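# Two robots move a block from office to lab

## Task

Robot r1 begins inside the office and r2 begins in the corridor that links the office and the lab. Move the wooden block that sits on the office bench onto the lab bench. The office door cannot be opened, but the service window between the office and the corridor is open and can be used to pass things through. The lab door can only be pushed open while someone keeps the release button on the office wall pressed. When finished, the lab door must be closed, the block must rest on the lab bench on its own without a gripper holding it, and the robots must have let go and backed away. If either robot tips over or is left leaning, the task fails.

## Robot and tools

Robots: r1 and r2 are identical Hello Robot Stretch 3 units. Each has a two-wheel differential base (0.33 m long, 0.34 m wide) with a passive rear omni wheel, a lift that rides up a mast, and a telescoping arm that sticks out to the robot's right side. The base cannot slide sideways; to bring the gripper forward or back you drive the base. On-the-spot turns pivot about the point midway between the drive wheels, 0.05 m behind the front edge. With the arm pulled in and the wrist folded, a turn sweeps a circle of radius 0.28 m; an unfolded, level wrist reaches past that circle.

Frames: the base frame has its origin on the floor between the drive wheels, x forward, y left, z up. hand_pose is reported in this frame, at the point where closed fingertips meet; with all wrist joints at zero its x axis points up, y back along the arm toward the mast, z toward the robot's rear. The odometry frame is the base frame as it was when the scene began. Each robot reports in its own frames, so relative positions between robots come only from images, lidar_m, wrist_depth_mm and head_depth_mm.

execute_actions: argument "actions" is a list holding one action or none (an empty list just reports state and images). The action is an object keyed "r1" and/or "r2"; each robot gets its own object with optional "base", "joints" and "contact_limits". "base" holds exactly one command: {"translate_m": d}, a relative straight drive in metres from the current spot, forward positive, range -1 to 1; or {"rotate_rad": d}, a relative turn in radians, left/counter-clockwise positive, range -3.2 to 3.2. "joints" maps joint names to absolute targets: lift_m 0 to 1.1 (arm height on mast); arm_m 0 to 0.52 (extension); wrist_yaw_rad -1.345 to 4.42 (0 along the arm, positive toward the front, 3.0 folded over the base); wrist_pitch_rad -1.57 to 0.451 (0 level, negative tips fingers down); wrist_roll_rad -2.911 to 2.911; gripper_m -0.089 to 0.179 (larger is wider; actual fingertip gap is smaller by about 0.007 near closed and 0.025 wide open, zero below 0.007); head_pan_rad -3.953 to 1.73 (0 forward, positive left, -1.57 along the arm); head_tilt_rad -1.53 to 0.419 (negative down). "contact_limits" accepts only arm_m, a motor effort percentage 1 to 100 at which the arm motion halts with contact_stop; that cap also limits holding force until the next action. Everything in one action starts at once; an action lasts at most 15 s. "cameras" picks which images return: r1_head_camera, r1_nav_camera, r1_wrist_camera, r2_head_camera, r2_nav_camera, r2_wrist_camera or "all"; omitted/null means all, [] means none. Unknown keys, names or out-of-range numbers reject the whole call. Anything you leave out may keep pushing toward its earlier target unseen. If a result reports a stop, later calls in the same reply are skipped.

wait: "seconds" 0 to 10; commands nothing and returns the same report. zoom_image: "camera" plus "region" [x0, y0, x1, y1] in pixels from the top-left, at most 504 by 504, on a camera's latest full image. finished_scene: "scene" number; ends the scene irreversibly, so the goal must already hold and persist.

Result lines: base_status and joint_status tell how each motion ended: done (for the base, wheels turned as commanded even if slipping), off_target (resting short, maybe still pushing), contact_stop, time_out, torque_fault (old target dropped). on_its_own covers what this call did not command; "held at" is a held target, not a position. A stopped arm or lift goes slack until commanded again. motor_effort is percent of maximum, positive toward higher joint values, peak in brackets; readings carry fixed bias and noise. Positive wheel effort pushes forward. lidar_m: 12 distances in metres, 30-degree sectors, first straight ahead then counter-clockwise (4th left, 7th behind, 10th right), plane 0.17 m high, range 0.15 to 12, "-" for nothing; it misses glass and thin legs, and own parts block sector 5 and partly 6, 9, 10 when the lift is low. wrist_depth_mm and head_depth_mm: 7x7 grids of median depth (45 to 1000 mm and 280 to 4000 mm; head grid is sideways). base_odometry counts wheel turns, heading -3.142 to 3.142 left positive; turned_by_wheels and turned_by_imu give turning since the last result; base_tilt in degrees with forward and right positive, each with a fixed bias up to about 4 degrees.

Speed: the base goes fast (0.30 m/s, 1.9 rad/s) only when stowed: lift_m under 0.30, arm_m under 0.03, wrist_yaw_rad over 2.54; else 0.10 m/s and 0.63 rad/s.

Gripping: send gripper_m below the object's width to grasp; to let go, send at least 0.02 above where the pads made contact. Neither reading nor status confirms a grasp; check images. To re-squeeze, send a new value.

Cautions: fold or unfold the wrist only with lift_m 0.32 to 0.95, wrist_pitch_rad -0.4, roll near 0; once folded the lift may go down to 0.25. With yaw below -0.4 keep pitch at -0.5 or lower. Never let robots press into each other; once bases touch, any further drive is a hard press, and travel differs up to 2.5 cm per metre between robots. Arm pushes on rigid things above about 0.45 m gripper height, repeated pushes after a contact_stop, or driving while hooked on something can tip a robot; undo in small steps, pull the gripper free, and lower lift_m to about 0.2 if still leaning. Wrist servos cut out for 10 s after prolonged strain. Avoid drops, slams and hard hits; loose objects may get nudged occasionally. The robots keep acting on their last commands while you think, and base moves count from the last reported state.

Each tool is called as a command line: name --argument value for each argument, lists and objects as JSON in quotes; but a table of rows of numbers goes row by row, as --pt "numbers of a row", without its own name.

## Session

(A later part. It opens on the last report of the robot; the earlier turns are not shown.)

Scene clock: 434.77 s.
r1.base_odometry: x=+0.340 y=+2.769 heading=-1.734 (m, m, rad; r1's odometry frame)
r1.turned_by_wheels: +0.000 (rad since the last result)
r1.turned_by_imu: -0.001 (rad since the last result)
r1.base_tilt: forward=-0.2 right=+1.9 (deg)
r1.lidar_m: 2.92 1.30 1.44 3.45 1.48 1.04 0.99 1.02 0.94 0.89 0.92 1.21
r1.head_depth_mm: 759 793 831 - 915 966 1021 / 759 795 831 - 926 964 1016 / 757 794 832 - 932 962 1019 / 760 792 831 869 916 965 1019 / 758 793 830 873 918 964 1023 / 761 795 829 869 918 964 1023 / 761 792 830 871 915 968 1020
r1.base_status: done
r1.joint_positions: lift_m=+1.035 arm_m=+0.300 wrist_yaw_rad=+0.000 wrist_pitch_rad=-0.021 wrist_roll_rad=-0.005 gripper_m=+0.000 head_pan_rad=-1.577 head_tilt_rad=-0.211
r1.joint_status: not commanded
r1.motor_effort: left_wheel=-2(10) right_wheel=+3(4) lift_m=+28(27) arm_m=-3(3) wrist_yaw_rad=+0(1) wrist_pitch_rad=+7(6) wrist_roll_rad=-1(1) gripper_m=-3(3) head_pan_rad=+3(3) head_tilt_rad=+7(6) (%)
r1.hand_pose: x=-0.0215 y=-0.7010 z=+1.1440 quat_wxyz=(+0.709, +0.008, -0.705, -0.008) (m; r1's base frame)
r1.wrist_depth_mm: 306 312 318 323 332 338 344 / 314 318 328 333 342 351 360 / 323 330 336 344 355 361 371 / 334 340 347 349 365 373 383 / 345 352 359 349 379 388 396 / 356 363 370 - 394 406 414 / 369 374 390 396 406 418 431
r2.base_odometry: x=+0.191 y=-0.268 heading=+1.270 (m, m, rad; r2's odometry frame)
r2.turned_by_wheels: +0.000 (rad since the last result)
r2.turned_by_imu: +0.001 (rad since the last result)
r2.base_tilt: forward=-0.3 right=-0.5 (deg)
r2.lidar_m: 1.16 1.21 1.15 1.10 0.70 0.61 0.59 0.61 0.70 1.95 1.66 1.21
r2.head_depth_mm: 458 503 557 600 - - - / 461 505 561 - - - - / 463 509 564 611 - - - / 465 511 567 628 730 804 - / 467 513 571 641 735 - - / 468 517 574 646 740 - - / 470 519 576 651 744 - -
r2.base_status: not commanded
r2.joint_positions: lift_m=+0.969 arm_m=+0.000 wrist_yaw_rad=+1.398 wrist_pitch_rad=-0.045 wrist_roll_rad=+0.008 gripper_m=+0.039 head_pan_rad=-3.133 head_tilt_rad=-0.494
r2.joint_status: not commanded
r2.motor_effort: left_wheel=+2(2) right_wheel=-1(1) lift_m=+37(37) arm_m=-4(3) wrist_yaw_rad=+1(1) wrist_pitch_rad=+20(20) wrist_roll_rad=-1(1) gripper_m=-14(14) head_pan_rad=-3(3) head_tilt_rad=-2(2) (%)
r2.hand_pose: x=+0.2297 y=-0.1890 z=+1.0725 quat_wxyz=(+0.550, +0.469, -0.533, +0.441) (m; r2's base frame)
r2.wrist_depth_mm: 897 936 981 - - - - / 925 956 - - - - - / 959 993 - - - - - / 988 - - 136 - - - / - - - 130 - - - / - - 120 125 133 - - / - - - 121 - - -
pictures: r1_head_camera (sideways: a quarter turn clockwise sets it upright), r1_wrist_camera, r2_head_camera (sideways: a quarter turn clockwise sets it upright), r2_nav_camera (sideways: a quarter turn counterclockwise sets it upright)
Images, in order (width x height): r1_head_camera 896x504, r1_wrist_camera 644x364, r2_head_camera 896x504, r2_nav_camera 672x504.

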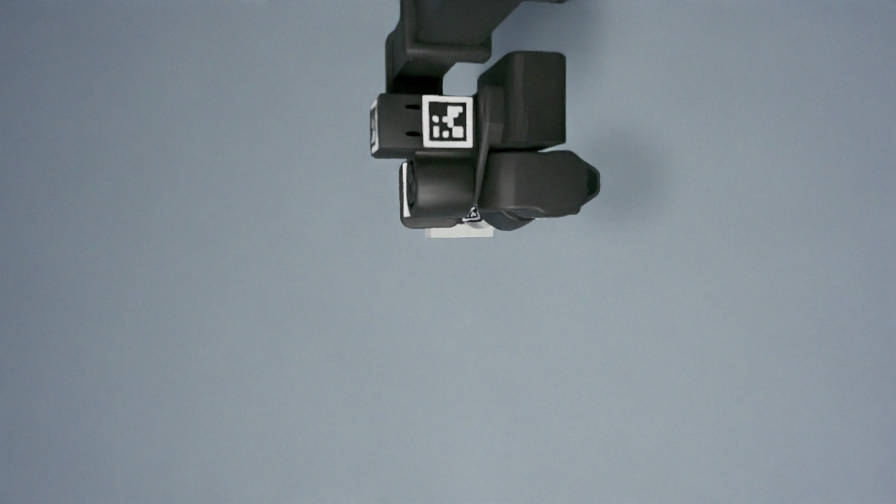

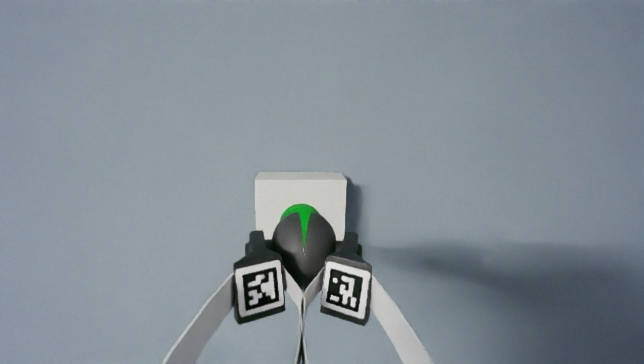

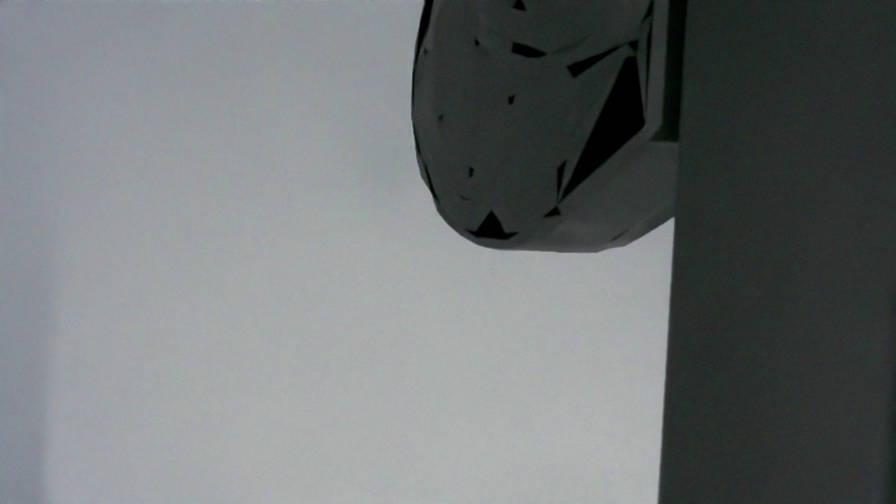

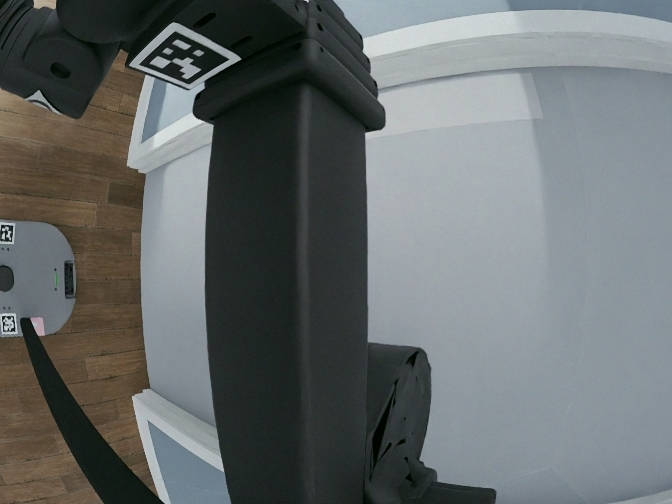

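execute_actions --actions '[{"r1":{"joints":{"arm_m":0.5},"contact_limits":{"arm_m":18}}}]' --cameras '["r1_wrist_camera","r2_nav_camera"]'

execute_actions --actions '[{"r2":{"base":{"translate_m":-0.4}}}]' --cameras '["r1_wrist_camera","r2_nav_camera"]'

Scene clock: 449.97 s.
r1.base_odometry: x=+0.340 y=+2.769 heading=-1.734 (m, m, rad; r1's odometry frame)
r1.turned_by_wheels: +0.000 (rad since the last result)
r1.turned_by_imu: +0.026 (rad since the last result)
r1.base_tilt: forward=-2.0 right=-0.7 (deg)
r1.lidar_m: 3.22 1.30 1.48 3.27 1.44 1.04 0.99 1.02 0.94 0.90 0.93 1.26
r1.head_depth_mm: 825 852 883 - 957 986 1035 / 827 856 886 930 959 998 1040 / 829 859 887 - 960 1000 1042 / 832 860 892 927 960 1002 1046 / 832 866 898 928 967 1005 1054 / 835 865 895 935 978 1014 1055 / 840 872 898 937 975 1017 1056
r1.base_status: not commanded
r1.joint_positions: lift_m=+1.035 arm_m=+0.498 wrist_yaw_rad=+0.016 wrist_pitch_rad=-0.172 wrist_roll_rad=-0.005 gripper_m=+0.000 head_pan_rad=-1.577 head_tilt_rad=-0.208
r1.joint_status: all done
r1.on_its_own: base_tilt is 3.2 degrees off its reading at the scene's start (forward=-0.2 right=+1.9); wrist_yaw_rad is at rest, and its effort (-13) is outside its rest range (-12 to +12); wrist_pitch_rad is at rest, and its effort (+54) is outside its rest range (-20 to +32)
r1.motor_effort: left_wheel=-3(18) right_wheel=+0(4) lift_m=+27(28) arm_m=+14(18) wrist_yaw_rad=-13(13) wrist_pitch_rad=+54(54) wrist_roll_rad=-1(1) gripper_m=-5(4) head_pan_rad=+3(2) head_tilt_rad=+5(6) (%)
r1.contact_limits: arm_m 18 (drawing in: default 17, maximum 28; extending or still: default 23, maximum 38)
r1.hand_pose: x=-0.0174 y=-0.8915 z=+1.1058 quat_wxyz=(+0.707, +0.067, -0.702, -0.055) (m; r1's base frame)
r1.wrist_depth_mm: 180 182 183 185 187 189 191 / 189 192 193 194 197 197 200 / 199 200 202 204 206 208 211 / 208 210 212 215 217 220 221 / 220 221 213 200 229 232 235 / 232 234 234 - 242 245 248 / 245 247 206 207 258 260 265
r2.base_odometry: x=+0.191 y=-0.268 heading=+1.270 (m, m, rad; r2's odometry frame)
r2.turned_by_wheels: +0.000 (rad since the last result)
r2.turned_by_imu: +0.001 (rad since the last result)
r2.base_tilt: forward=-0.2 right=-0.5 (deg)
r2.lidar_m: 1.16 1.21 1.14 1.10 0.70 0.61 0.59 0.61 0.70 1.95 1.66 1.21
r2.head_depth_mm: 459 503 558 599 - - - / 461 505 560 - - - - / 463 508 564 611 - - - / 465 511 567 627 728 810 - / 466 514 570 642 733 - - / 469 516 573 646 739 - - / 471 519 577 650 745 - -
r2.base_status: not commanded
r2.joint_positions: lift_m=+0.969 arm_m=+0.000 wrist_yaw_rad=+1.398 wrist_pitch_rad=-0.045 wrist_roll_rad=+0.008 gripper_m=+0.039 head_pan_rad=-3.133 head_tilt_rad=-0.494
r2.joint_status: not commanded
r2.motor_effort: left_wheel=+2(3) right_wheel=-1(2) lift_m=+36(37) arm_m=-3(3) wrist_yaw_rad=+1(1) wrist_pitch_rad=+19(20) wrist_roll_rad=-1(0) gripper_m=-14(14) head_pan_rad=-3(4) head_tilt_rad=-2(2) (%)
r2.hand_pose: x=+0.2297 y=-0.1890 z=+1.0725 quat_wxyz=(+0.550, +0.469, -0.533, +0.441) (m; r2's base frame)
r2.wrist_depth_mm: 913 968 - - - - - / 916 965 - - - - - / 959 966 - - - - - / 959 - - 135 - - - / - - - 130 - - - / - - 120 125 132 - - / - - - 121 - - -
pictures: r1_wrist_camera, r2_nav_camera (sideways: a quarter turn counterclockwise sets it upright)
Images, in order (width x height): r1_wrist_camera 644x364, r2_nav_camera 672x504.

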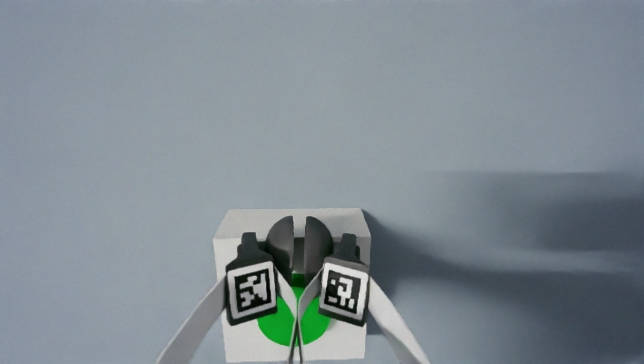

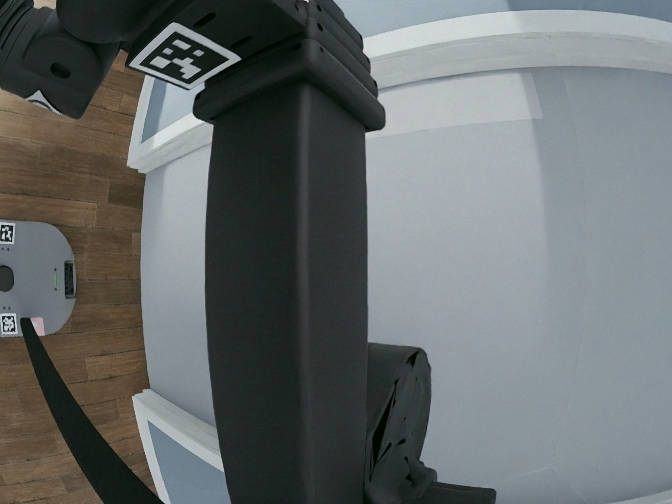

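Scene clock: 464.97 s.
r1.base_odometry: x=+0.340 y=+2.769 heading=-1.734 (m, m, rad; r1's odometry frame)
r1.turned_by_wheels: +0.000 (rad since the last result)
r1.turned_by_imu: +0.004 (rad since the last result)
r1.base_tilt: forward=-1.9 right=-0.9 (deg)
r1.lidar_m: 3.25 1.30 1.48 3.20 1.43 1.04 0.99 1.03 0.94 0.90 0.93 1.26
r1.head_depth_mm: 824 854 883 - 955 992 1035 / 825 855 884 930 960 998 1041 / 828 857 885 - 964 1002 1045 / 831 860 893 923 964 1002 1049 / 837 864 896 929 965 1009 1049 / 838 870 900 932 972 1013 1056 / 843 870 903 938 975 1019 1058
r1.base_status: not commanded
r1.joint_positions: lift_m=+1.035 arm_m=+0.499 wrist_yaw_rad=+0.014 wrist_pitch_rad=-0.204 wrist_roll_rad=-0.005 gripper_m=+0.000 head_pan_rad=-1.577 head_tilt_rad=-0.208
r1.joint_status: not commanded
r1.on_its_own: base_tilt is 3.3 degrees off its reading at the scene's start (forward=-0.2 right=+1.9); wrist_pitch_rad is held at -0.189, not at your +0.000, by its stall guard, which is not easing now
r1.motor_effort: left_wheel=-3(4) right_wheel=+0(0) lift_m=+25(27) arm_m=+9(14) wrist_yaw_rad=-9(13) wrist_pitch_rad=+5(54) wrist_roll_rad=-1(1) gripper_m=-4(5) head_pan_rad=+3(3) head_tilt_rad=+5(5) (%)
r1.hand_pose: x=-0.0181 y=-0.8898 z=+1.0981 quat_wxyz=(+0.706, +0.077, -0.701, -0.067) (m; r1's base frame)
r1.wrist_depth_mm: 180 181 183 185 187 188 190 / 188 190 192 194 195 197 200 / 198 200 202 204 206 208 210 / 209 211 213 215 218 220 223 / 221 222 204 191 231 234 237 / 234 237 236 - 245 248 252 / 249 252 210 209 262 266 268
r2.base_odometry: x=+0.073 y=-0.649 heading=+1.269 (m, m, rad; r2's odometry frame)
r2.turned_by_wheels: +0.000 (rad since the last result)
r2.turned_by_imu: +0.046 (rad since the last result)
r2.base_tilt: forward=-0.2 right=-0.5 (deg)
r2.lidar_m: 1.48 1.50 1.13 0.66 0.38 0.28 0.28 0.29 0.41 0.88 2.02 1.52
r2.head_depth_mm: - - - - - - - / - - - - - - - / - - - - - - - / - - - 289 319 - - / - - - 289 322 - - / - - - 291 327 - - / - - - 294 332 - -
r2.base_status: translate_m off_target (by the wheels' count: -0.3995 of -0.4000)
r2.joint_positions: lift_m=+0.970 arm_m=+0.000 wrist_yaw_rad=+1.400 wrist_pitch_rad=-0.048 wrist_roll_rad=+0.008 gripper_m=+0.039 head_pan_rad=-3.134 head_tilt_rad=-0.499
r2.joint_status: not commanded
r2.motor_effort: left_wheel=-52(79) right_wheel=-43(68) lift_m=+33(37) arm_m=-3(4) wrist_yaw_rad=+0(1) wrist_pitch_rad=+21(21) wrist_roll_rad=-1(0) gripper_m=-14(14) head_pan_rad=-3(4) head_tilt_rad=+0(3) (%)
r2.hand_pose: x=+0.2297 y=-0.1886 z=+1.0719 quat_wxyz=(+0.550, +0.470, -0.531, +0.441) (m; r2's base frame)
r2.wrist_depth_mm: - - - - - - - / - - - - - - - / - - - - - - - / - - - 135 - - - / - - - 130 - - - / - - 120 126 133 - - / - - - 122 - - -
pictures: r1_wrist_camera, r2_nav_camera (sideways: a quarter turn counterclockwise sets it upright)
Images, in order (width x height): r1_wrist_camera 644x364, r2_nav_camera 672x504.

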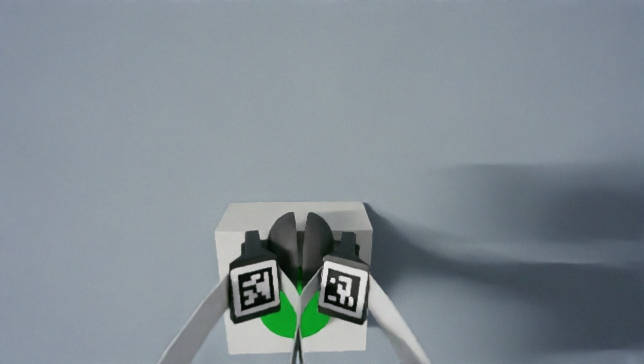

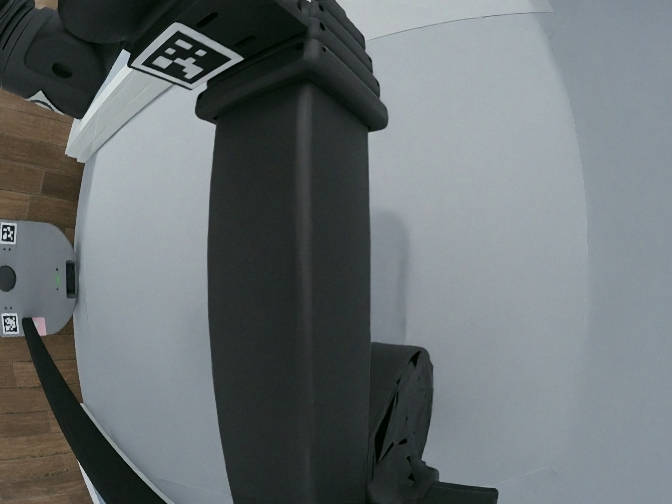

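execute_actions --actions '[{"r1":{"joints":{"arm_m":0.4,"wrist_pitch_rad":0}},"r2":{"base":{"translate_m":0.05}}}]' --cameras '["r1_wrist_camera","r1_head_camera"]'

Scene clock: 470.80 s.
r1.base_odometry: x=+0.340 y=+2.769 heading=-1.734 (m, m, rad; r1's odometry frame)
r1.turned_by_wheels: +0.000 (rad since the last result)
r1.turned_by_imu: -0.030 (rad since the last result)
r1.base_tilt: forward=-0.1 right=+1.9 (deg)
r1.lidar_m: 2.89 1.30 1.44 3.45 1.48 1.04 0.99 1.02 0.94 0.89 0.92 1.22
r1.head_depth_mm: 761 795 832 - 914 963 1018 / 761 795 831 - 914 959 1015 / 760 794 831 - 921 962 1012 / 763 797 830 864 914 963 1019 / 761 794 831 871 915 964 1014 / 760 795 833 870 914 963 1014 / 761 797 833 871 914 961 1015
r1.base_status: not commanded
r1.joint_positions: lift_m=+1.035 arm_m=+0.400 wrist_yaw_rad=+0.000 wrist_pitch_rad=-0.021 wrist_roll_rad=-0.005 gripper_m=+0.000 head_pan_rad=-1.577 head_tilt_rad=-0.208
r1.joint_status: all done
r1.motor_effort: left_wheel=-1(7) right_wheel=+1(16) lift_m=+25(25) arm_m=-3(9) wrist_yaw_rad=+0(10) wrist_pitch_rad=+7(45) wrist_roll_rad=+0(0) gripper_m=-1(4) head_pan_rad=+3(2) head_tilt_rad=+4(5) (%)
r1.hand_pose: x=-0.0214 y=-0.8010 z=+1.1440 quat_wxyz=(+0.709, +0.008, -0.705, -0.008) (m; r1's base frame)
r1.wrist_depth_mm: 217 222 227 230 237 241 248 / 224 229 233 239 245 251 257 / 231 235 242 248 254 260 267 / 238 244 249 254 261 268 274 / 246 251 237 222 270 277 286 / 254 260 263 - 281 289 297 / 264 270 278 284 291 301 307
r2.base_odometry: x=+0.088 y=-0.601 heading=+1.269 (m, m, rad; r2's odometry frame)
r2.turned_by_wheels: +0.000 (rad since the last result)
r2.turned_by_imu: +0.001 (rad since the last result)
r2.base_tilt: forward=-0.3 right=-0.5 (deg)
r2.lidar_m: 1.43 1.49 1.13 0.83 0.44 0.33 0.32 0.34 0.48 1.12 1.96 1.47
r2.head_depth_mm: - - 291 - - - - / - - 292 - - - - / - - 294 316 - - - / - - 297 329 384 - - / - - 300 338 387 - - / - 283 303 342 393 - - / - 284 307 346 398 - -
r2.base_status: done
r2.joint_positions: lift_m=+0.970 arm_m=+0.000 wrist_yaw_rad=+1.400 wrist_pitch_rad=-0.048 wrist_roll_rad=+0.008 gripper_m=+0.039 head_pan_rad=-3.134 head_tilt_rad=-0.499
r2.joint_status: not commanded
r2.motor_effort: left_wheel=+0(49) right_wheel=+0(40) lift_m=+32(32) arm_m=-3(4) wrist_yaw_rad=+0(0) wrist_pitch_rad=+21(21) wrist_roll_rad=-1(1) gripper_m=-14(14) head_pan_rad=-3(2) head_tilt_rad=-1(1) (%)
r2.hand_pose: x=+0.2297 y=-0.1886 z=+1.0719 quat_wxyz=(+0.550, +0.470, -0.531, +0.441) (m; r2's base frame)
r2.wrist_depth_mm: - - - - - - - / - - - - - - - / - - - - - - - / - - - 135 - - - / - - - 130 - - - / - - 120 126 132 - - / - - - 122 - - -
pictures: r1_head_camera (sideways: a quarter turn clockwise sets it upright), r1_wrist_camera
Images, in order (width x height): r1_head_camera 896x504, r1_wrist_camera 644x364.

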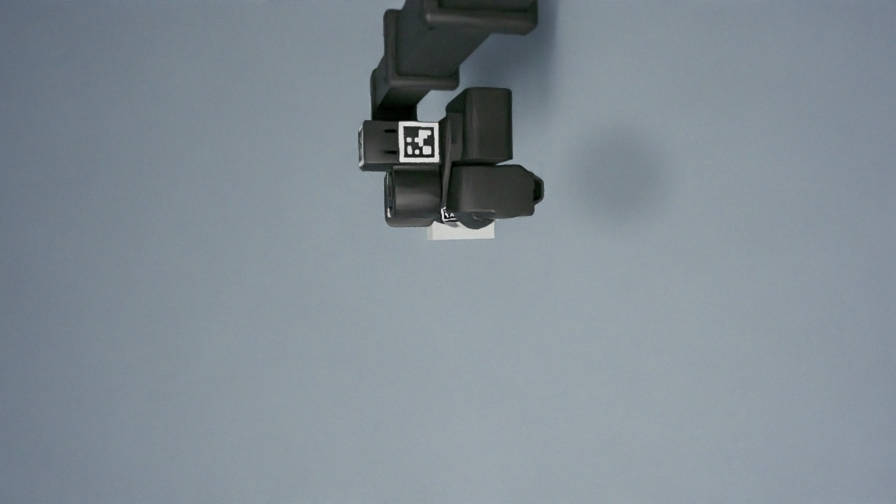

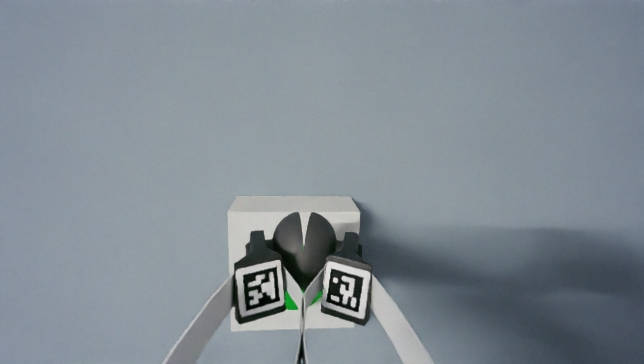

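execute_actions --actions '[{"r1":{"joints":{"lift_m":0.98}}}]' --cameras '["r1_wrist_camera"]'

execute_actions --actions '[{"r1":{"joints":{"arm_m":0.46},"contact_limits":{"arm_m":16}}}]' --cameras '["r1_wrist_camera"]'

Scene clock: 474.80 s.
r1.base_odometry: x=+0.340 y=+2.769 heading=-1.734 (m, m, rad; r1's odometry frame)
r1.turned_by_wheels: +0.000 (rad since the last result)
r1.turned_by_imu: +0.000 (rad since the last result)
r1.base_tilt: forward=-0.1 right=+2.0 (deg)
r1.lidar_m: 2.90 1.30 1.44 3.44 1.48 1.05 0.99 1.02 0.94 0.89 0.91 1.21
r1.head_depth_mm: 761 794 833 864 - 962 1018 / 761 792 829 860 929 962 1013 / 761 795 832 855 929 964 1018 / 760 791 830 865 916 964 1021 / 760 794 830 872 916 968 1019 / 761 793 831 871 914 964 1023 / 760 793 832 872 914 963 1016
r1.base_status: not commanded
r1.joint_positions: lift_m=+0.980 arm_m=+0.400 wrist_yaw_rad=+0.000 wrist_pitch_rad=-0.021 wrist_roll_rad=-0.005 gripper_m=+0.000 head_pan_rad=-1.577 head_tilt_rad=-0.208
r1.joint_status: all done
r1.motor_effort: left_wheel=-1(0) right_wheel=+0(1) lift_m=+18(21) arm_m=-3(3) wrist_yaw_rad=+0(1) wrist_pitch_rad=+6(7) wrist_roll_rad=+0(1) gripper_m=-2(3) head_pan_rad=+2(2) head_tilt_rad=+5(5) (%)
r1.hand_pose: x=-0.0214 y=-0.8010 z=+1.0894 quat_wxyz=(+0.709, +0.008, -0.705, -0.008) (m; r1's base frame)
r1.wrist_depth_mm: 219 221 226 232 236 241 248 / 223 229 233 238 244 250 257 / 231 236 237 211 252 258 265 / 238 244 213 212 261 268 274 / 246 251 236 222 272 279 286 / 254 260 265 - 282 288 297 / 263 268 277 284 292 300 308
r2.base_odometry: x=+0.088 y=-0.601 heading=+1.269 (m, m, rad; r2's odometry frame)
r2.turned_by_wheels: +0.000 (rad since the last result)
r2.turned_by_imu: +0.001 (rad since the last result)
r2.base_tilt: forward=-0.3 right=-0.5 (deg)
r2.lidar_m: 1.43 1.50 1.12 0.83 0.44 0.33 0.32 0.34 0.48 1.12 1.95 1.47
r2.head_depth_mm: - - 291 - - - - / - - 292 - - - - / - - 294 316 - - - / - - 297 329 384 - - / - - 300 338 387 - - / - 284 303 342 392 - - / - 284 307 347 398 - -
r2.base_status: not commanded
r2.joint_positions: lift_m=+0.970 arm_m=+0.000 wrist_yaw_rad=+1.400 wrist_pitch_rad=-0.048 wrist_roll_rad=+0.008 gripper_m=+0.039 head_pan_rad=-3.134 head_tilt_rad=-0.499
r2.joint_status: not commanded
r2.motor_effort: left_wheel=+0(0) right_wheel=+1(0) lift_m=+34(33) arm_m=-3(3) wrist_yaw_rad=+0(1) wrist_pitch_rad=+21(21) wrist_roll_rad=-1(0) gripper_m=-15(14) head_pan_rad=-3(3) head_tilt_rad=-1(1) (%)
r2.hand_pose: x=+0.2297 y=-0.1886 z=+1.0719 quat_wxyz=(+0.550, +0.470, -0.531, +0.441) (m; r2's base frame)
r2.wrist_depth_mm: - - - - - - - / - - - - - - - / - - - - - - - / - - - 136 - - - / - - - 130 - - - / - - 120 125 133 - - / - - - 122 - - -
pictures: r1_wrist_camera
Images, in order (width x height): r1_wrist_camera 644x364.

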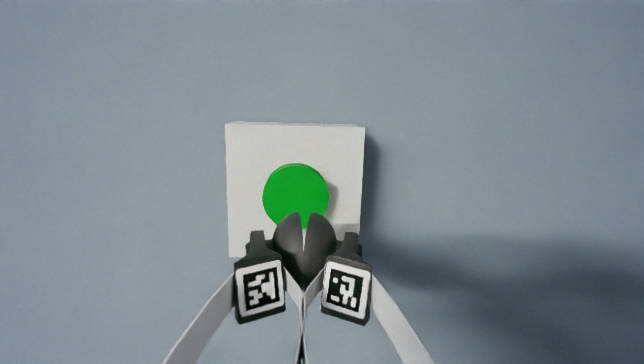

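Scene clock: 476.40 s.
r1.base_odometry: x=+0.340 y=+2.769 heading=-1.734 (m, m, rad; r1's odometry frame)
r1.turned_by_wheels: +0.000 (rad since the last result)
r1.turned_by_imu: +0.010 (rad since the last result)
r1.base_tilt: forward=-1.0 right=+0.6 (deg)
r1.lidar_m: 3.02 1.30 1.45 3.43 1.46 1.04 0.99 1.02 0.94 0.90 0.92 1.23
r1.head_depth_mm: 794 827 859 887 - 980 1031 / 794 825 862 886 947 982 1032 / 797 824 861 885 943 984 1027 / 796 828 861 893 936 981 1034 / 796 828 861 901 942 985 1034 / 797 830 862 902 943 986 1037 / 801 829 867 902 944 984 1037
r1.base_status: not commanded
r1.joint_positions: lift_m=+0.980 arm_m=+0.458 wrist_yaw_rad=+0.012 wrist_pitch_rad=-0.097 wrist_roll_rad=-0.005 gripper_m=+0.000 head_pan_rad=-1.577 head_tilt_rad=-0.208
r1.joint_status: all done
r1.motor_effort: left_wheel=-2(11) right_wheel=+0(2) lift_m=+19(19) arm_m=+13(16) wrist_yaw_rad=-8(9) wrist_pitch_rad=+30(31) wrist_roll_rad=-1(1) gripper_m=-4(4) head_pan_rad=+2(2) head_tilt_rad=+5(5) (%)
r1.contact_limits: arm_m 16 (drawing in: default 17, maximum 28; extending or still: default 23, maximum 38)
r1.hand_pose: x=-0.0184 y=-0.8561 z=+1.0701 quat_wxyz=(+0.709, +0.039, -0.704, -0.030) (m; r1's base frame)
r1.wrist_depth_mm: 191 193 196 199 203 205 208 / 198 200 204 207 210 214 217 / 206 208 207 180 219 222 227 / 214 216 182 181 228 233 237 / 224 226 190 190 238 243 248 / 233 236 238 - 249 256 259 / 243 248 255 259 264 269 274
r2.base_odometry: x=+0.088 y=-0.601 heading=+1.269 (m, m, rad; r2's odometry frame)
r2.turned_by_wheels: +0.000 (rad since the last result)
r2.turned_by_imu: +0.000 (rad since the last result)
r2.base_tilt: forward=-0.3 right=-0.5 (deg)
r2.lidar_m: 1.43 1.49 1.13 0.83 0.44 0.33 0.32 0.34 0.48 1.13 1.95 1.47
r2.head_depth_mm: - - 292 - - - - / - - 293 - - - - / - - 294 316 - - - / - - 297 329 384 - - / - - 300 338 387 - - / - 283 303 342 393 - - / - 284 306 346 398 - -
r2.base_status: not commanded
r2.joint_positions: lift_m=+0.970 arm_m=+0.000 wrist_yaw_rad=+1.400 wrist_pitch_rad=-0.048 wrist_roll_rad=+0.008 gripper_m=+0.039 head_pan_rad=-3.134 head_tilt_rad=-0.499
r2.joint_status: not commanded
r2.motor_effort: left_wheel=+0(0) right_wheel=+0(0) lift_m=+33(33) arm_m=-3(3) wrist_yaw_rad=+0(0) wrist_pitch_rad=+21(21) wrist_roll_rad=-1(1) gripper_m=-14(14) head_pan_rad=-3(3) head_tilt_rad=+1(0) (%)
r2.hand_pose: x=+0.2297 y=-0.1886 z=+1.0719 quat_wxyz=(+0.550, +0.470, -0.531, +0.441) (m; r2's base frame)
r2.wrist_depth_mm: - - - - - - - / - - - - - - - / - - - - - - - / - - - 135 - - - / - - - 130 - - - / - - 120 125 133 - - / - - - 122 - - -
pictures: r1_wrist_camera
Images, in order (width x height): r1_wrist_camera 644x364.

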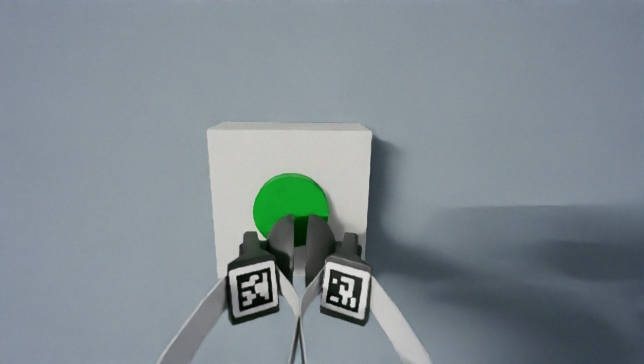

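execute_actions --actions '[{"r1":{"joints":{"arm_m":0.41,"wrist_pitch_rad":0.03}}}]' --cameras '[]'

execute_actions --actions '[{"r1":{"joints":{"lift_m":1.008}}}]' --cameras '[]'

execute_actions --actions '[{"r1":{"joints":{"arm_m":0.455},"contact_limits":{"arm_m":16}}}]' --cameras '["r1_wrist_camera"]'

execute_actions --actions '[{"r2":{"base":{"translate_m":-0.15}}}]' --cameras '["r1_wrist_camera","r2_nav_camera"]'

Scene clock: 481.47 s.
r1.base_odometry: x=+0.340 y=+2.769 heading=-1.734 (m, m, rad; r1's odometry frame)
r1.turned_by_wheels: +0.000 (rad since the last result)
r1.turned_by_imu: -0.012 (rad since the last result)
r1.base_tilt: forward=-0.2 right=+1.9 (deg)
r1.lidar_m: 2.87 1.30 1.43 3.43 1.48 1.04 0.99 1.01 0.94 0.89 0.91 1.21
r1.head_depth_mm: 762 791 832 865 - 966 1015 / 760 794 830 861 924 963 1020 / 762 794 835 855 926 965 1019 / 762 792 830 866 915 964 1019 / 760 791 829 872 912 964 1017 / 762 791 828 873 914 963 1012 / 762 793 830 874 912 962 1014
r1.base_status: not commanded
r1.joint_positions: lift_m=+0.980 arm_m=+0.410 wrist_yaw_rad=+0.001 wrist_pitch_rad=+0.007 wrist_roll_rad=-0.005 gripper_m=+0.000 head_pan_rad=-1.577 head_tilt_rad=-0.208
r1.joint_status: all done
r1.motor_effort: left_wheel=-1(8) right_wheel=+1(13) lift_m=+20(20) arm_m=-3(8) wrist_yaw_rad=+0(9) wrist_pitch_rad=+7(36) wrist_roll_rad=+0(1) gripper_m=-2(4) head_pan_rad=+2(3) head_tilt_rad=+5(5) (%)
r1.hand_pose: x=-0.0212 y=-0.8118 z=+1.0966 quat_wxyz=(+0.709, -0.002, -0.705, +0.003) (m; r1's base frame)
r1.wrist_depth_mm: 211 215 220 225 230 236 242 / 217 220 226 231 236 243 249 / 222 227 231 236 243 250 257 / 229 232 203 204 251 257 264 / 235 241 225 211 260 267 272 / 240 248 249 - 267 275 283 / 250 254 263 269 276 283 292
r2.base_odometry: x=+0.088 y=-0.601 heading=+1.269 (m, m, rad; r2's odometry frame)
r2.turned_by_wheels: +0.000 (rad since the last result)
r2.turned_by_imu: +0.001 (rad since the last result)
r2.base_tilt: forward=-0.3 right=-0.5 (deg)
r2.lidar_m: 1.43 1.49 1.12 0.83 0.44 0.33 0.32 0.34 0.48 1.12 1.95 1.47
r2.head_depth_mm: - - 292 - - - - / - - 292 - - - - / - - 294 316 - - - / - - 297 329 384 - - / - - 300 338 387 - - / - 283 303 342 393 - - / - 284 306 347 398 - -
r2.base_status: not commanded
r2.joint_positions: lift_m=+0.970 arm_m=+0.000 wrist_yaw_rad=+1.400 wrist_pitch_rad=-0.048 wrist_roll_rad=+0.008 gripper_m=+0.039 head_pan_rad=-3.134 head_tilt_rad=-0.499
r2.joint_status: not commanded
r2.motor_effort: left_wheel=+0(0) right_wheel=+0(0) lift_m=+32(33) arm_m=-4(3) wrist_yaw_rad=-1(0) wrist_pitch_rad=+21(21) wrist_roll_rad=+0(1) gripper_m=-14(14) head_pan_rad=-3(4) head_tilt_rad=+0(1) (%)
r2.hand_pose: x=+0.2297 y=-0.1886 z=+1.0719 quat_wxyz=(+0.550, +0.470, -0.531, +0.441) (m; r2's base frame)
r2.wrist_depth_mm: - - - - - - - / - - - - - - - / - - - - - - - / - - - 135 - - - / - - - 130 - - - / - - 120 125 133 - - / - - - 122 - - -
pictures: none
No camera images: the call's "cameras" was empty. Leave "cameras" out to get every camera's image.

Scene clock: 482.50 s.
r1.base_odometry: x=+0.340 y=+2.769 heading=-1.734 (m, m, rad; r1's odometry frame)
r1.turned_by_wheels: +0.000 (rad since the last result)
r1.turned_by_imu: +0.000 (rad since the last result)
r1.base_tilt: forward=-0.2 right=+2.0 (deg)
r1.lidar_m: 2.87 1.30 1.43 3.45 1.49 1.05 0.99 1.02 0.94 0.89 0.92 1.21
r1.head_depth_mm: 761 794 830 859 921 966 1016 / 760 793 830 868 922 965 1021 / 762 794 829 - 925 963 1014 / 758 792 831 864 912 966 1020 / 762 793 831 871 915 962 1019 / 762 792 827 871 913 960 1016 / 760 794 831 873 915 963 1015
r1.base_status: not commanded
r1.joint_positions: lift_m=+1.008 arm_m=+0.410 wrist_yaw_rad=+0.001 wrist_pitch_rad=+0.008 wrist_roll_rad=-0.005 gripper_m=+0.000 head_pan_rad=-1.577 head_tilt_rad=-0.208
r1.joint_status: all done
r1.motor_effort: left_wheel=-1(1) right_wheel=+0(0) lift_m=+28(29) arm_m=-3(3) wrist_yaw_rad=-1(1) wrist_pitch_rad=+7(7) wrist_roll_rad=-1(1) gripper_m=-3(0) head_pan_rad=+2(2) head_tilt_rad=+5(5) (%)
r1.hand_pose: x=-0.0212 y=-0.8118 z=+1.1244 quat_wxyz=(+0.709, -0.002, -0.705, +0.003) (m; r1's base frame)
r1.wrist_depth_mm: 211 215 220 226 232 235 241 / 217 220 226 230 236 242 248 / 222 226 232 237 244 249 256 / 229 233 236 227 252 258 264 / 234 240 224 209 259 267 274 / 241 246 250 - 267 275 282 / 248 254 262 267 276 283 292
r2.base_odometry: x=+0.088 y=-0.601 heading=+1.269 (m, m, rad; r2's odometry frame)
r2.turned_by_wheels: +0.000 (rad since the last result)
r2.turned_by_imu: +0.000 (rad since the last result)
r2.base_tilt: forward=-0.3 right=-0.5 (deg)
r2.lidar_m: 1.42 1.50 1.12 0.83 0.44 0.33 0.32 0.34 0.48 1.12 1.95 1.46
r2.head_depth_mm: - - 291 - - - - / - - 293 - - - - / - - 294 316 - - - / - - 297 329 384 - - / - - 300 338 387 - - / - 283 303 342 392 - - / - 284 307 346 398 - -
r2.base_status: not commanded
r2.joint_positions: lift_m=+0.970 arm_m=+0.000 wrist_yaw_rad=+1.400 wrist_pitch_rad=-0.048 wrist_roll_rad=+0.008 gripper_m=+0.039 head_pan_rad=-3.134 head_tilt_rad=-0.499
r2.joint_status: not commanded
r2.motor_effort: left_wheel=+0(0) right_wheel=+0(0) lift_m=+33(33) arm_m=-4(3) wrist_yaw_rad=-1(0) wrist_pitch_rad=+21(21) wrist_roll_rad=-1(1) gripper_m=-14(13) head_pan_rad=-3(3) head_tilt_rad=+0(1) (%)
r2.hand_pose: x=+0.2297 y=-0.1886 z=+1.0719 quat_wxyz=(+0.550, +0.470, -0.531, +0.441) (m; r2's base frame)
r2.wrist_depth_mm: - - - - - - - / - - - - - - - / - - - - - - - / - - - 135 - - - / - - - 130 - - - / - - 120 125 133 - - / - - - 121 - - -
pictures: none
No camera images: the call's "cameras" was empty. Leave "cameras" out to get every camera's image.

Scene clock: 484.00 s.
r1.base_odometry: x=+0.340 y=+2.769 heading=-1.734 (m, m, rad; r1's odometry frame)
r1.turned_by_wheels: +0.000 (rad since the last result)
r1.turned_by_imu: +0.011 (rad since the last result)
r1.base_tilt: forward=-0.8 right=+0.8 (deg)
r1.lidar_m: 2.98 1.30 1.45 3.44 1.46 1.04 0.99 1.02 0.94 0.90 0.92 1.23
r1.head_depth_mm: 788 821 851 881 938 977 1025 / 790 821 857 - 931 981 1026 / 792 821 856 - 944 980 1034 / 791 821 859 890 936 983 1029 / 790 821 859 898 939 984 1029 / 790 824 858 894 940 982 1030 / 793 825 861 896 938 983 1034
r1.base_status: not commanded
r1.joint_positions: lift_m=+1.008 arm_m=+0.453 wrist_yaw_rad=+0.011 wrist_pitch_rad=-0.051 wrist_roll_rad=-0.005 gripper_m=+0.000 head_pan_rad=-1.577 head_tilt_rad=-0.208
r1.joint_status: all done
r1.motor_effort: left_wheel=-2(8) right_wheel=-1(4) lift_m=+28(28) arm_m=+13(15) wrist_yaw_rad=-8(8) wrist_pitch_rad=+26(26) wrist_roll_rad=-1(1) gripper_m=-4(2) head_pan_rad=+2(2) head_tilt_rad=+5(5) (%)
r1.contact_limits: arm_m 16 (drawing in: default 17, maximum 28; extending or still: default 23, maximum 38)
r1.hand_pose: x=-0.0187 y=-0.8531 z=+1.1092 quat_wxyz=(+0.709, +0.022, -0.705, -0.015) (m; r1's base frame)
r1.wrist_depth_mm: 194 196 200 203 206 209 213 / 199 202 205 209 213 217 221 / 206 208 212 217 221 225 229 / 213 216 219 221 229 233 238 / 221 223 189 191 237 242 248 / 228 232 233 - 246 252 258 / 238 241 247 251 257 262 266
r2.base_odometry: x=+0.088 y=-0.601 heading=+1.269 (m, m, rad; r2's odometry frame)
r2.turned_by_wheels: +0.000 (rad since the last result)
r2.turned_by_imu: +0.000 (rad since the last result)
r2.base_tilt: forward=-0.3 right=-0.5 (deg)
r2.lidar_m: 1.42 1.50 1.13 0.83 0.44 0.33 0.32 0.34 0.48 1.12 1.95 1.47
r2.head_depth_mm: - - 291 - - - - / - - 293 - - - - / - - 294 316 - - - / - - 296 329 384 - - / - - 300 338 387 - - / - 283 303 342 392 - - / - 284 306 347 398 - -
r2.base_status: not commanded
r2.joint_positions: lift_m=+0.970 arm_m=+0.000 wrist_yaw_rad=+1.400 wrist_pitch_rad=-0.048 wrist_roll_rad=+0.008 gripper_m=+0.039 head_pan_rad=-3.134 head_tilt_rad=-0.499
r2.joint_status: not commanded
r2.motor_effort: left_wheel=+0(0) right_wheel=+1(1) lift_m=+33(32) arm_m=-3(3) wrist_yaw_rad=-1(0) wrist_pitch_rad=+21(21) wrist_roll_rad=-1(1) gripper_m=-14(14) head_pan_rad=-3(3) head_tilt_rad=+1(0) (%)
r2.hand_pose: x=+0.2297 y=-0.1886 z=+1.0719 quat_wxyz=(+0.550, +0.470, -0.531, +0.441) (m; r2's base frame)
r2.wrist_depth_mm: - - - - - - - / - - - - - - - / - - - - - - - / - - - 135 - - - / - - - 130 - - - / - - 120 126 133 - - / - - - 122 - - -
pictures: r1_wrist_camera
Images, in order (width x height): r1_wrist_camera 644x364.

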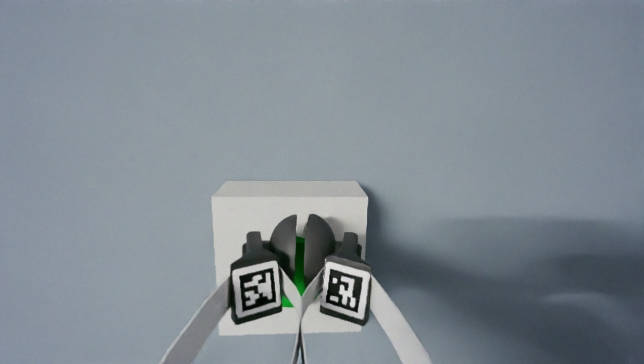

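Scene clock: 486.60 s.
r1.base_odometry: x=+0.340 y=+2.769 heading=-1.734 (m, m, rad; r1's odometry frame)
r1.turned_by_wheels: +0.000 (rad since the last result)
r1.turned_by_imu: +0.000 (rad since the last result)
r1.base_tilt: forward=-0.9 right=+0.8 (deg)
r1.lidar_m: 2.98 1.30 1.45 3.44 1.47 1.04 0.99 1.02 0.94 0.90 0.92 1.23
r1.head_depth_mm: 787 818 855 881 941 981 1029 / 788 819 855 - 935 977 1027 / 788 821 853 - 943 976 1026 / 791 824 855 887 939 983 1033 / 790 822 856 893 933 982 1030 / 793 826 859 896 939 984 1032 / 793 824 857 898 938 982 1033
r1.base_status: not commanded
r1.joint_positions: lift_m=+1.008 arm_m=+0.453 wrist_yaw_rad=+0.011 wrist_pitch_rad=-0.051 wrist_roll_rad=-0.005 gripper_m=+0.000 head_pan_rad=-1.577 head_tilt_rad=-0.208
r1.joint_status: not commanded
r1.motor_effort: left_wheel=-2(2) right_wheel=-1(1) lift_m=+28(27) arm_m=+13(13) wrist_yaw_rad=-8(8) wrist_pitch_rad=+26(26) wrist_roll_rad=-1(1) gripper_m=-3(3) head_pan_rad=+2(2) head_tilt_rad=+5(5) (%)
r1.hand_pose: x=-0.0187 y=-0.8531 z=+1.1092 quat_wxyz=(+0.709, +0.022, -0.705, -0.015) (m; r1's base frame)
r1.wrist_depth_mm: 194 196 199 202 206 210 213 / 200 202 206 209 213 217 222 / 205 208 213 217 220 224 229 / 212 216 218 220 229 233 237 / 220 224 189 191 237 242 247 / 228 233 233 - 247 252 257 / 237 241 247 251 257 262 268
r2.base_odometry: x=+0.043 y=-0.745 heading=+1.269 (m, m, rad; r2's odometry frame)
r2.turned_by_wheels: +0.000 (rad since the last result)
r2.turned_by_imu: +0.002 (rad since the last result)
r2.base_tilt: forward=-0.3 right=-0.5 (deg)
r2.lidar_m: 1.58 1.50 1.13 0.49 0.32 0.27 0.27 0.31 0.45 0.45 2.16 1.62
r2.head_depth_mm: - - - - - - - / - - - - - - - / - - - - - - - / - - - 290 332 - - / - - - 298 342 - - / - - 285 312 361 - - / - - 292 327 381 - -
r2.base_status: done
r2.joint_positions: lift_m=+0.970 arm_m=+0.000 wrist_yaw_rad=+1.400 wrist_pitch_rad=-0.048 wrist_roll_rad=+0.008 gripper_m=+0.039 head_pan_rad=-3.134 head_tilt_rad=-0.499
r2.joint_status: not commanded
r2.motor_effort: left_wheel=-2(15) right_wheel=-2(17) lift_m=+32(33) arm_m=-3(3) wrist_yaw_rad=+0(1) wrist_pitch_rad=+21(21) wrist_roll_rad=-1(0) gripper_m=-14(14) head_pan_rad=-3(2) head_tilt_rad=+0(2) (%)
r2.hand_pose: x=+0.2297 y=-0.1885 z=+1.0719 quat_wxyz=(+0.550, +0.470, -0.531, +0.441) (m; r2's base frame)
r2.wrist_depth_mm: - - - - - - - / - - - - - - - / - - - - - - - / - - - 135 - - - / - - - 130 - - - / - - 120 126 133 - - / - - - 122 - - -
pictures: r1_wrist_camera, r2_nav_camera (sideways: a quarter turn counterclockwise sets it upright)
Images, in order (width x height): r1_wrist_camera 644x364, r2_nav_camera 672x504.

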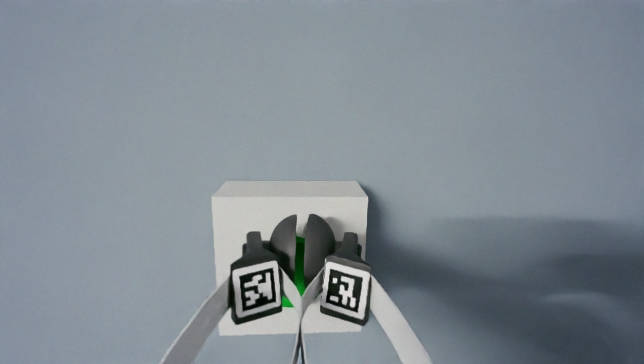

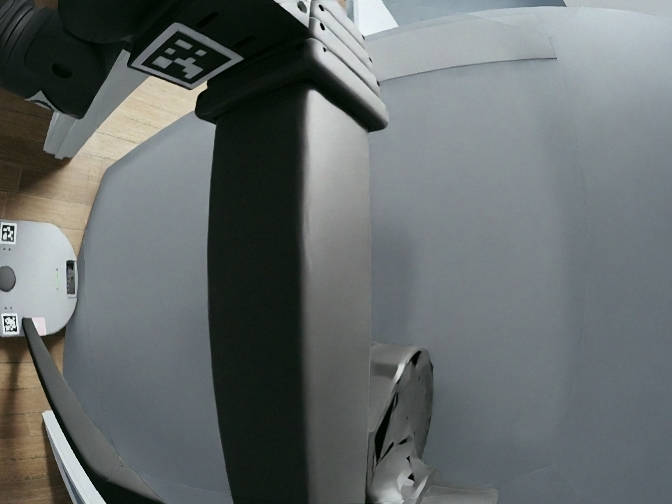

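execute_actions --actions '[{"r2":{"base":{"translate_m":-0.35}}}]' --cameras '["r2_nav_camera"]'

Scene clock: 494.40 s.
r1.base_odometry: x=+0.340 y=+2.769 heading=-1.734 (m, m, rad; r1's odometry frame)
r1.turned_by_wheels: +0.000 (rad since the last result)
r1.turned_by_imu: +0.001 (rad since the last result)
r1.base_tilt: forward=-0.8 right=+0.8 (deg)
r1.lidar_m: 2.98 1.30 1.45 3.45 1.46 1.04 0.99 1.02 0.94 0.90 0.92 1.23
r1.head_depth_mm: 788 820 854 878 941 977 1028 / 789 822 854 - 938 981 1026 / 791 823 855 - 940 981 1035 / 789 822 858 892 934 982 1033 / 793 822 859 894 936 979 1031 / 793 825 861 896 939 981 1030 / 795 825 859 892 941 984 1031
r1.base_status: not commanded
r1.joint_positions: lift_m=+1.008 arm_m=+0.453 wrist_yaw_rad=+0.011 wrist_pitch_rad=-0.051 wrist_roll_rad=-0.005 gripper_m=+0.000 head_pan_rad=-1.577 head_tilt_rad=-0.208
r1.joint_status: not commanded
r1.motor_effort: left_wheel=-2(2) right_wheel=-1(0) lift_m=+28(27) arm_m=+13(13) wrist_yaw_rad=-10(8) wrist_pitch_rad=+25(25) wrist_roll_rad=+0(1) gripper_m=-3(3) head_pan_rad=+3(2) head_tilt_rad=+5(5) (%)
r1.hand_pose: x=-0.0187 y=-0.8531 z=+1.1092 quat_wxyz=(+0.709, +0.022, -0.705, -0.015) (m; r1's base frame)
r1.wrist_depth_mm: 193 196 200 202 205 210 213 / 200 202 206 209 213 217 221 / 206 210 213 217 221 225 228 / 213 217 218 220 229 233 237 / 221 224 189 190 237 241 248 / 228 232 234 - 246 252 257 / 237 241 247 252 256 262 268
r2.base_odometry: x=-0.061 y=-1.079 heading=+1.269 (m, m, rad; r2's odometry frame)
r2.turned_by_wheels: +0.000 (rad since the last result)
r2.turned_by_imu: +0.003 (rad since the last result)
r2.base_tilt: forward=-0.3 right=-0.4 (deg)
r2.lidar_m: 1.93 1.52 0.41 0.26 0.24 0.24 0.30 1.25 1.13 0.45 0.45 1.97
r2.head_depth_mm: - - - - - - - / - - 289 - - - - / 285 296 319 344 - - - / 308 337 372 423 498 - - / 356 395 444 506 593 - - / 1947 2147 2423 2445 1818 - - / 2018 2230 2440 2336 1821 - -
r2.base_status: done
r2.joint_positions: lift_m=+0.970 arm_m=+0.000 wrist_yaw_rad=+1.400 wrist_pitch_rad=-0.048 wrist_roll_rad=+0.008 gripper_m=+0.039 head_pan_rad=-3.134 head_tilt_rad=-0.499
r2.joint_status: not commanded
r2.motor_effort: left_wheel=-1(9) right_wheel=-2(7) lift_m=+32(33) arm_m=-3(4) wrist_yaw_rad=+0(1) wrist_pitch_rad=+21(21) wrist_roll_rad=-1(0) gripper_m=-14(14) head_pan_rad=-3(3) head_tilt_rad=-1(0) (%)
r2.hand_pose: x=+0.2297 y=-0.1885 z=+1.0719 quat_wxyz=(+0.550, +0.470, -0.531, +0.441) (m; r2's base frame)
r2.wrist_depth_mm: - - - - - - - / - - - - - - - / - - - - - - - / - - - 135 - - - / - - - 129 - - - / - - 120 126 133 - - / - - - 122 - - -
pictures: r2_nav_camera (sideways: a quarter turn counterclockwise sets it upright)
Images, in order (width x height): r2_nav_camera 672x504.

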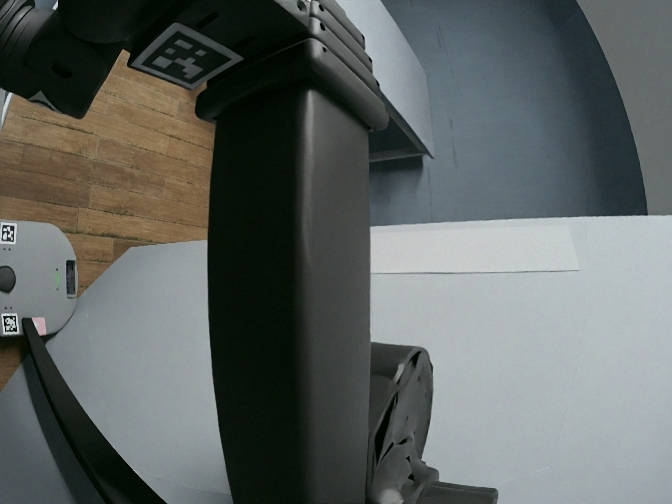

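execute_actions --actions '[{"r2":{"base":{"translate_m":-0.5},"joints":{"head_pan_rad":-2.4}}}]' --cameras '["r2_nav_camera","r2_head_camera"]'

Scene clock: 501.93 s.
r1.base_odometry: x=+0.340 y=+2.769 heading=-1.734 (m, m, rad; r1's odometry frame)
r1.turned_by_wheels: +0.000 (rad since the last result)
r1.turned_by_imu: +0.001 (rad since the last result)
r1.base_tilt: forward=-0.8 right=+0.9 (deg)
r1.lidar_m: 2.98 1.30 1.45 3.44 1.47 1.04 0.99 1.02 0.94 0.90 0.92 1.22
r1.head_depth_mm: 788 820 856 878 938 974 1027 / 789 819 855 - 932 977 1025 / 789 822 854 - 943 978 1027 / 788 822 857 886 933 979 1029 / 790 824 855 895 935 982 1027 / 791 825 858 898 939 983 1034 / 793 824 859 897 935 982 1032
r1.base_status: not commanded
r1.joint_positions: lift_m=+1.008 arm_m=+0.453 wrist_yaw_rad=+0.011 wrist_pitch_rad=-0.051 wrist_roll_rad=-0.005 gripper_m=+0.000 head_pan_rad=-1.577 head_tilt_rad=-0.208
r1.joint_status: not commanded
r1.motor_effort: left_wheel=-2(2) right_wheel=+0(1) lift_m=+27(28) arm_m=+13(13) wrist_yaw_rad=-9(7) wrist_pitch_rad=+25(25) wrist_roll_rad=-1(1) gripper_m=-3(4) head_pan_rad=+2(2) head_tilt_rad=+5(5) (%)
r1.hand_pose: x=-0.0187 y=-0.8531 z=+1.1092 quat_wxyz=(+0.709, +0.022, -0.705, -0.015) (m; r1's base frame)
r1.wrist_depth_mm: 193 196 200 204 206 210 213 / 200 202 206 209 213 217 221 / 206 209 213 217 221 225 229 / 213 217 218 220 229 233 238 / 220 224 189 190 238 242 247 / 229 233 233 - 246 251 258 / 238 241 248 252 257 262 268
r2.base_odometry: x=-0.209 y=-1.556 heading=+1.269 (m, m, rad; r2's odometry frame)
r2.turned_by_wheels: +0.000 (rad since the last result)
r2.turned_by_imu: +0.003 (rad since the last result)
r2.base_tilt: forward=-0.3 right=-0.5 (deg)
r2.lidar_m: 2.42 0.48 0.25 0.21 0.21 0.24 1.88 1.23 0.91 0.91 0.87 0.75
r2.head_depth_mm: 1720 1841 1961 2132 1867 1625 - / 1873 2017 1847 2278 1857 - - / 2056 2229 1592 2482 1908 - - / 2258 2481 1573 2364 - - - / 2543 2797 1557 2236 - - 1189 / 2861 3228 1537 1130 - - 1211 / 3154 3406 1519 1063 - - 1185
r2.base_status: done
r2.joint_positions: lift_m=+0.970 arm_m=+0.000 wrist_yaw_rad=+1.400 wrist_pitch_rad=-0.048 wrist_roll_rad=+0.008 gripper_m=+0.039 head_pan_rad=-2.407 head_tilt_rad=-0.499
r2.joint_status: all done
r2.motor_effort: left_wheel=+0(7) right_wheel=-1(8) lift_m=+33(33) arm_m=-3(3) wrist_yaw_rad=-1(0) wrist_pitch_rad=+20(20) wrist_roll_rad=+0(1) gripper_m=-14(14) head_pan_rad=+5(47) head_tilt_rad=+0(0) (%)
r2.hand_pose: x=+0.2297 y=-0.1885 z=+1.0719 quat_wxyz=(+0.550, +0.470, -0.531, +0.441) (m; r2's base frame)
r2.wrist_depth_mm: - - - - 567 550 574 / - - - - 574 574 598 / - - - - 580 587 624 / - - - 135 587 620 647 / - - - 130 602 645 663 / - - 120 126 133 660 702 / - - - 122 647 681 725
pictures: r2_head_camera (sideways: a quarter turn clockwise sets it upright), r2_nav_camera (sideways: a quarter turn counterclockwise sets it upright)
Images, in order (width x height): r2_head_camera 896x504, r2_nav_camera 672x504.

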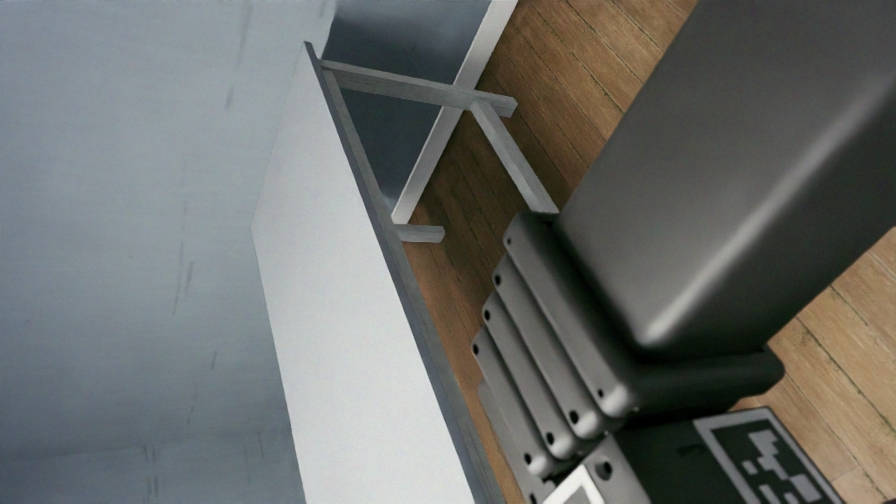

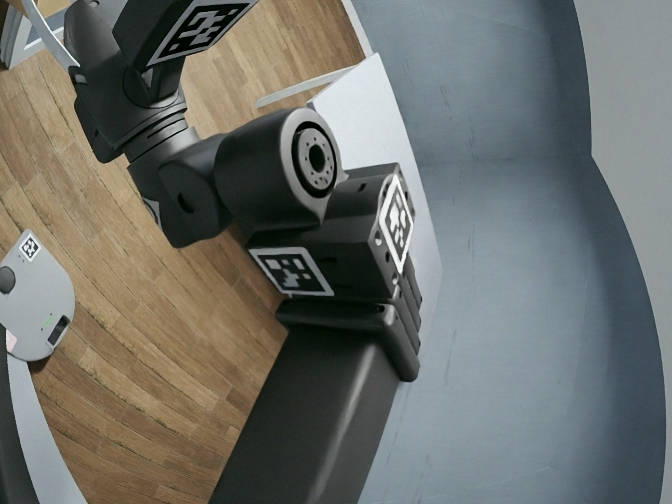

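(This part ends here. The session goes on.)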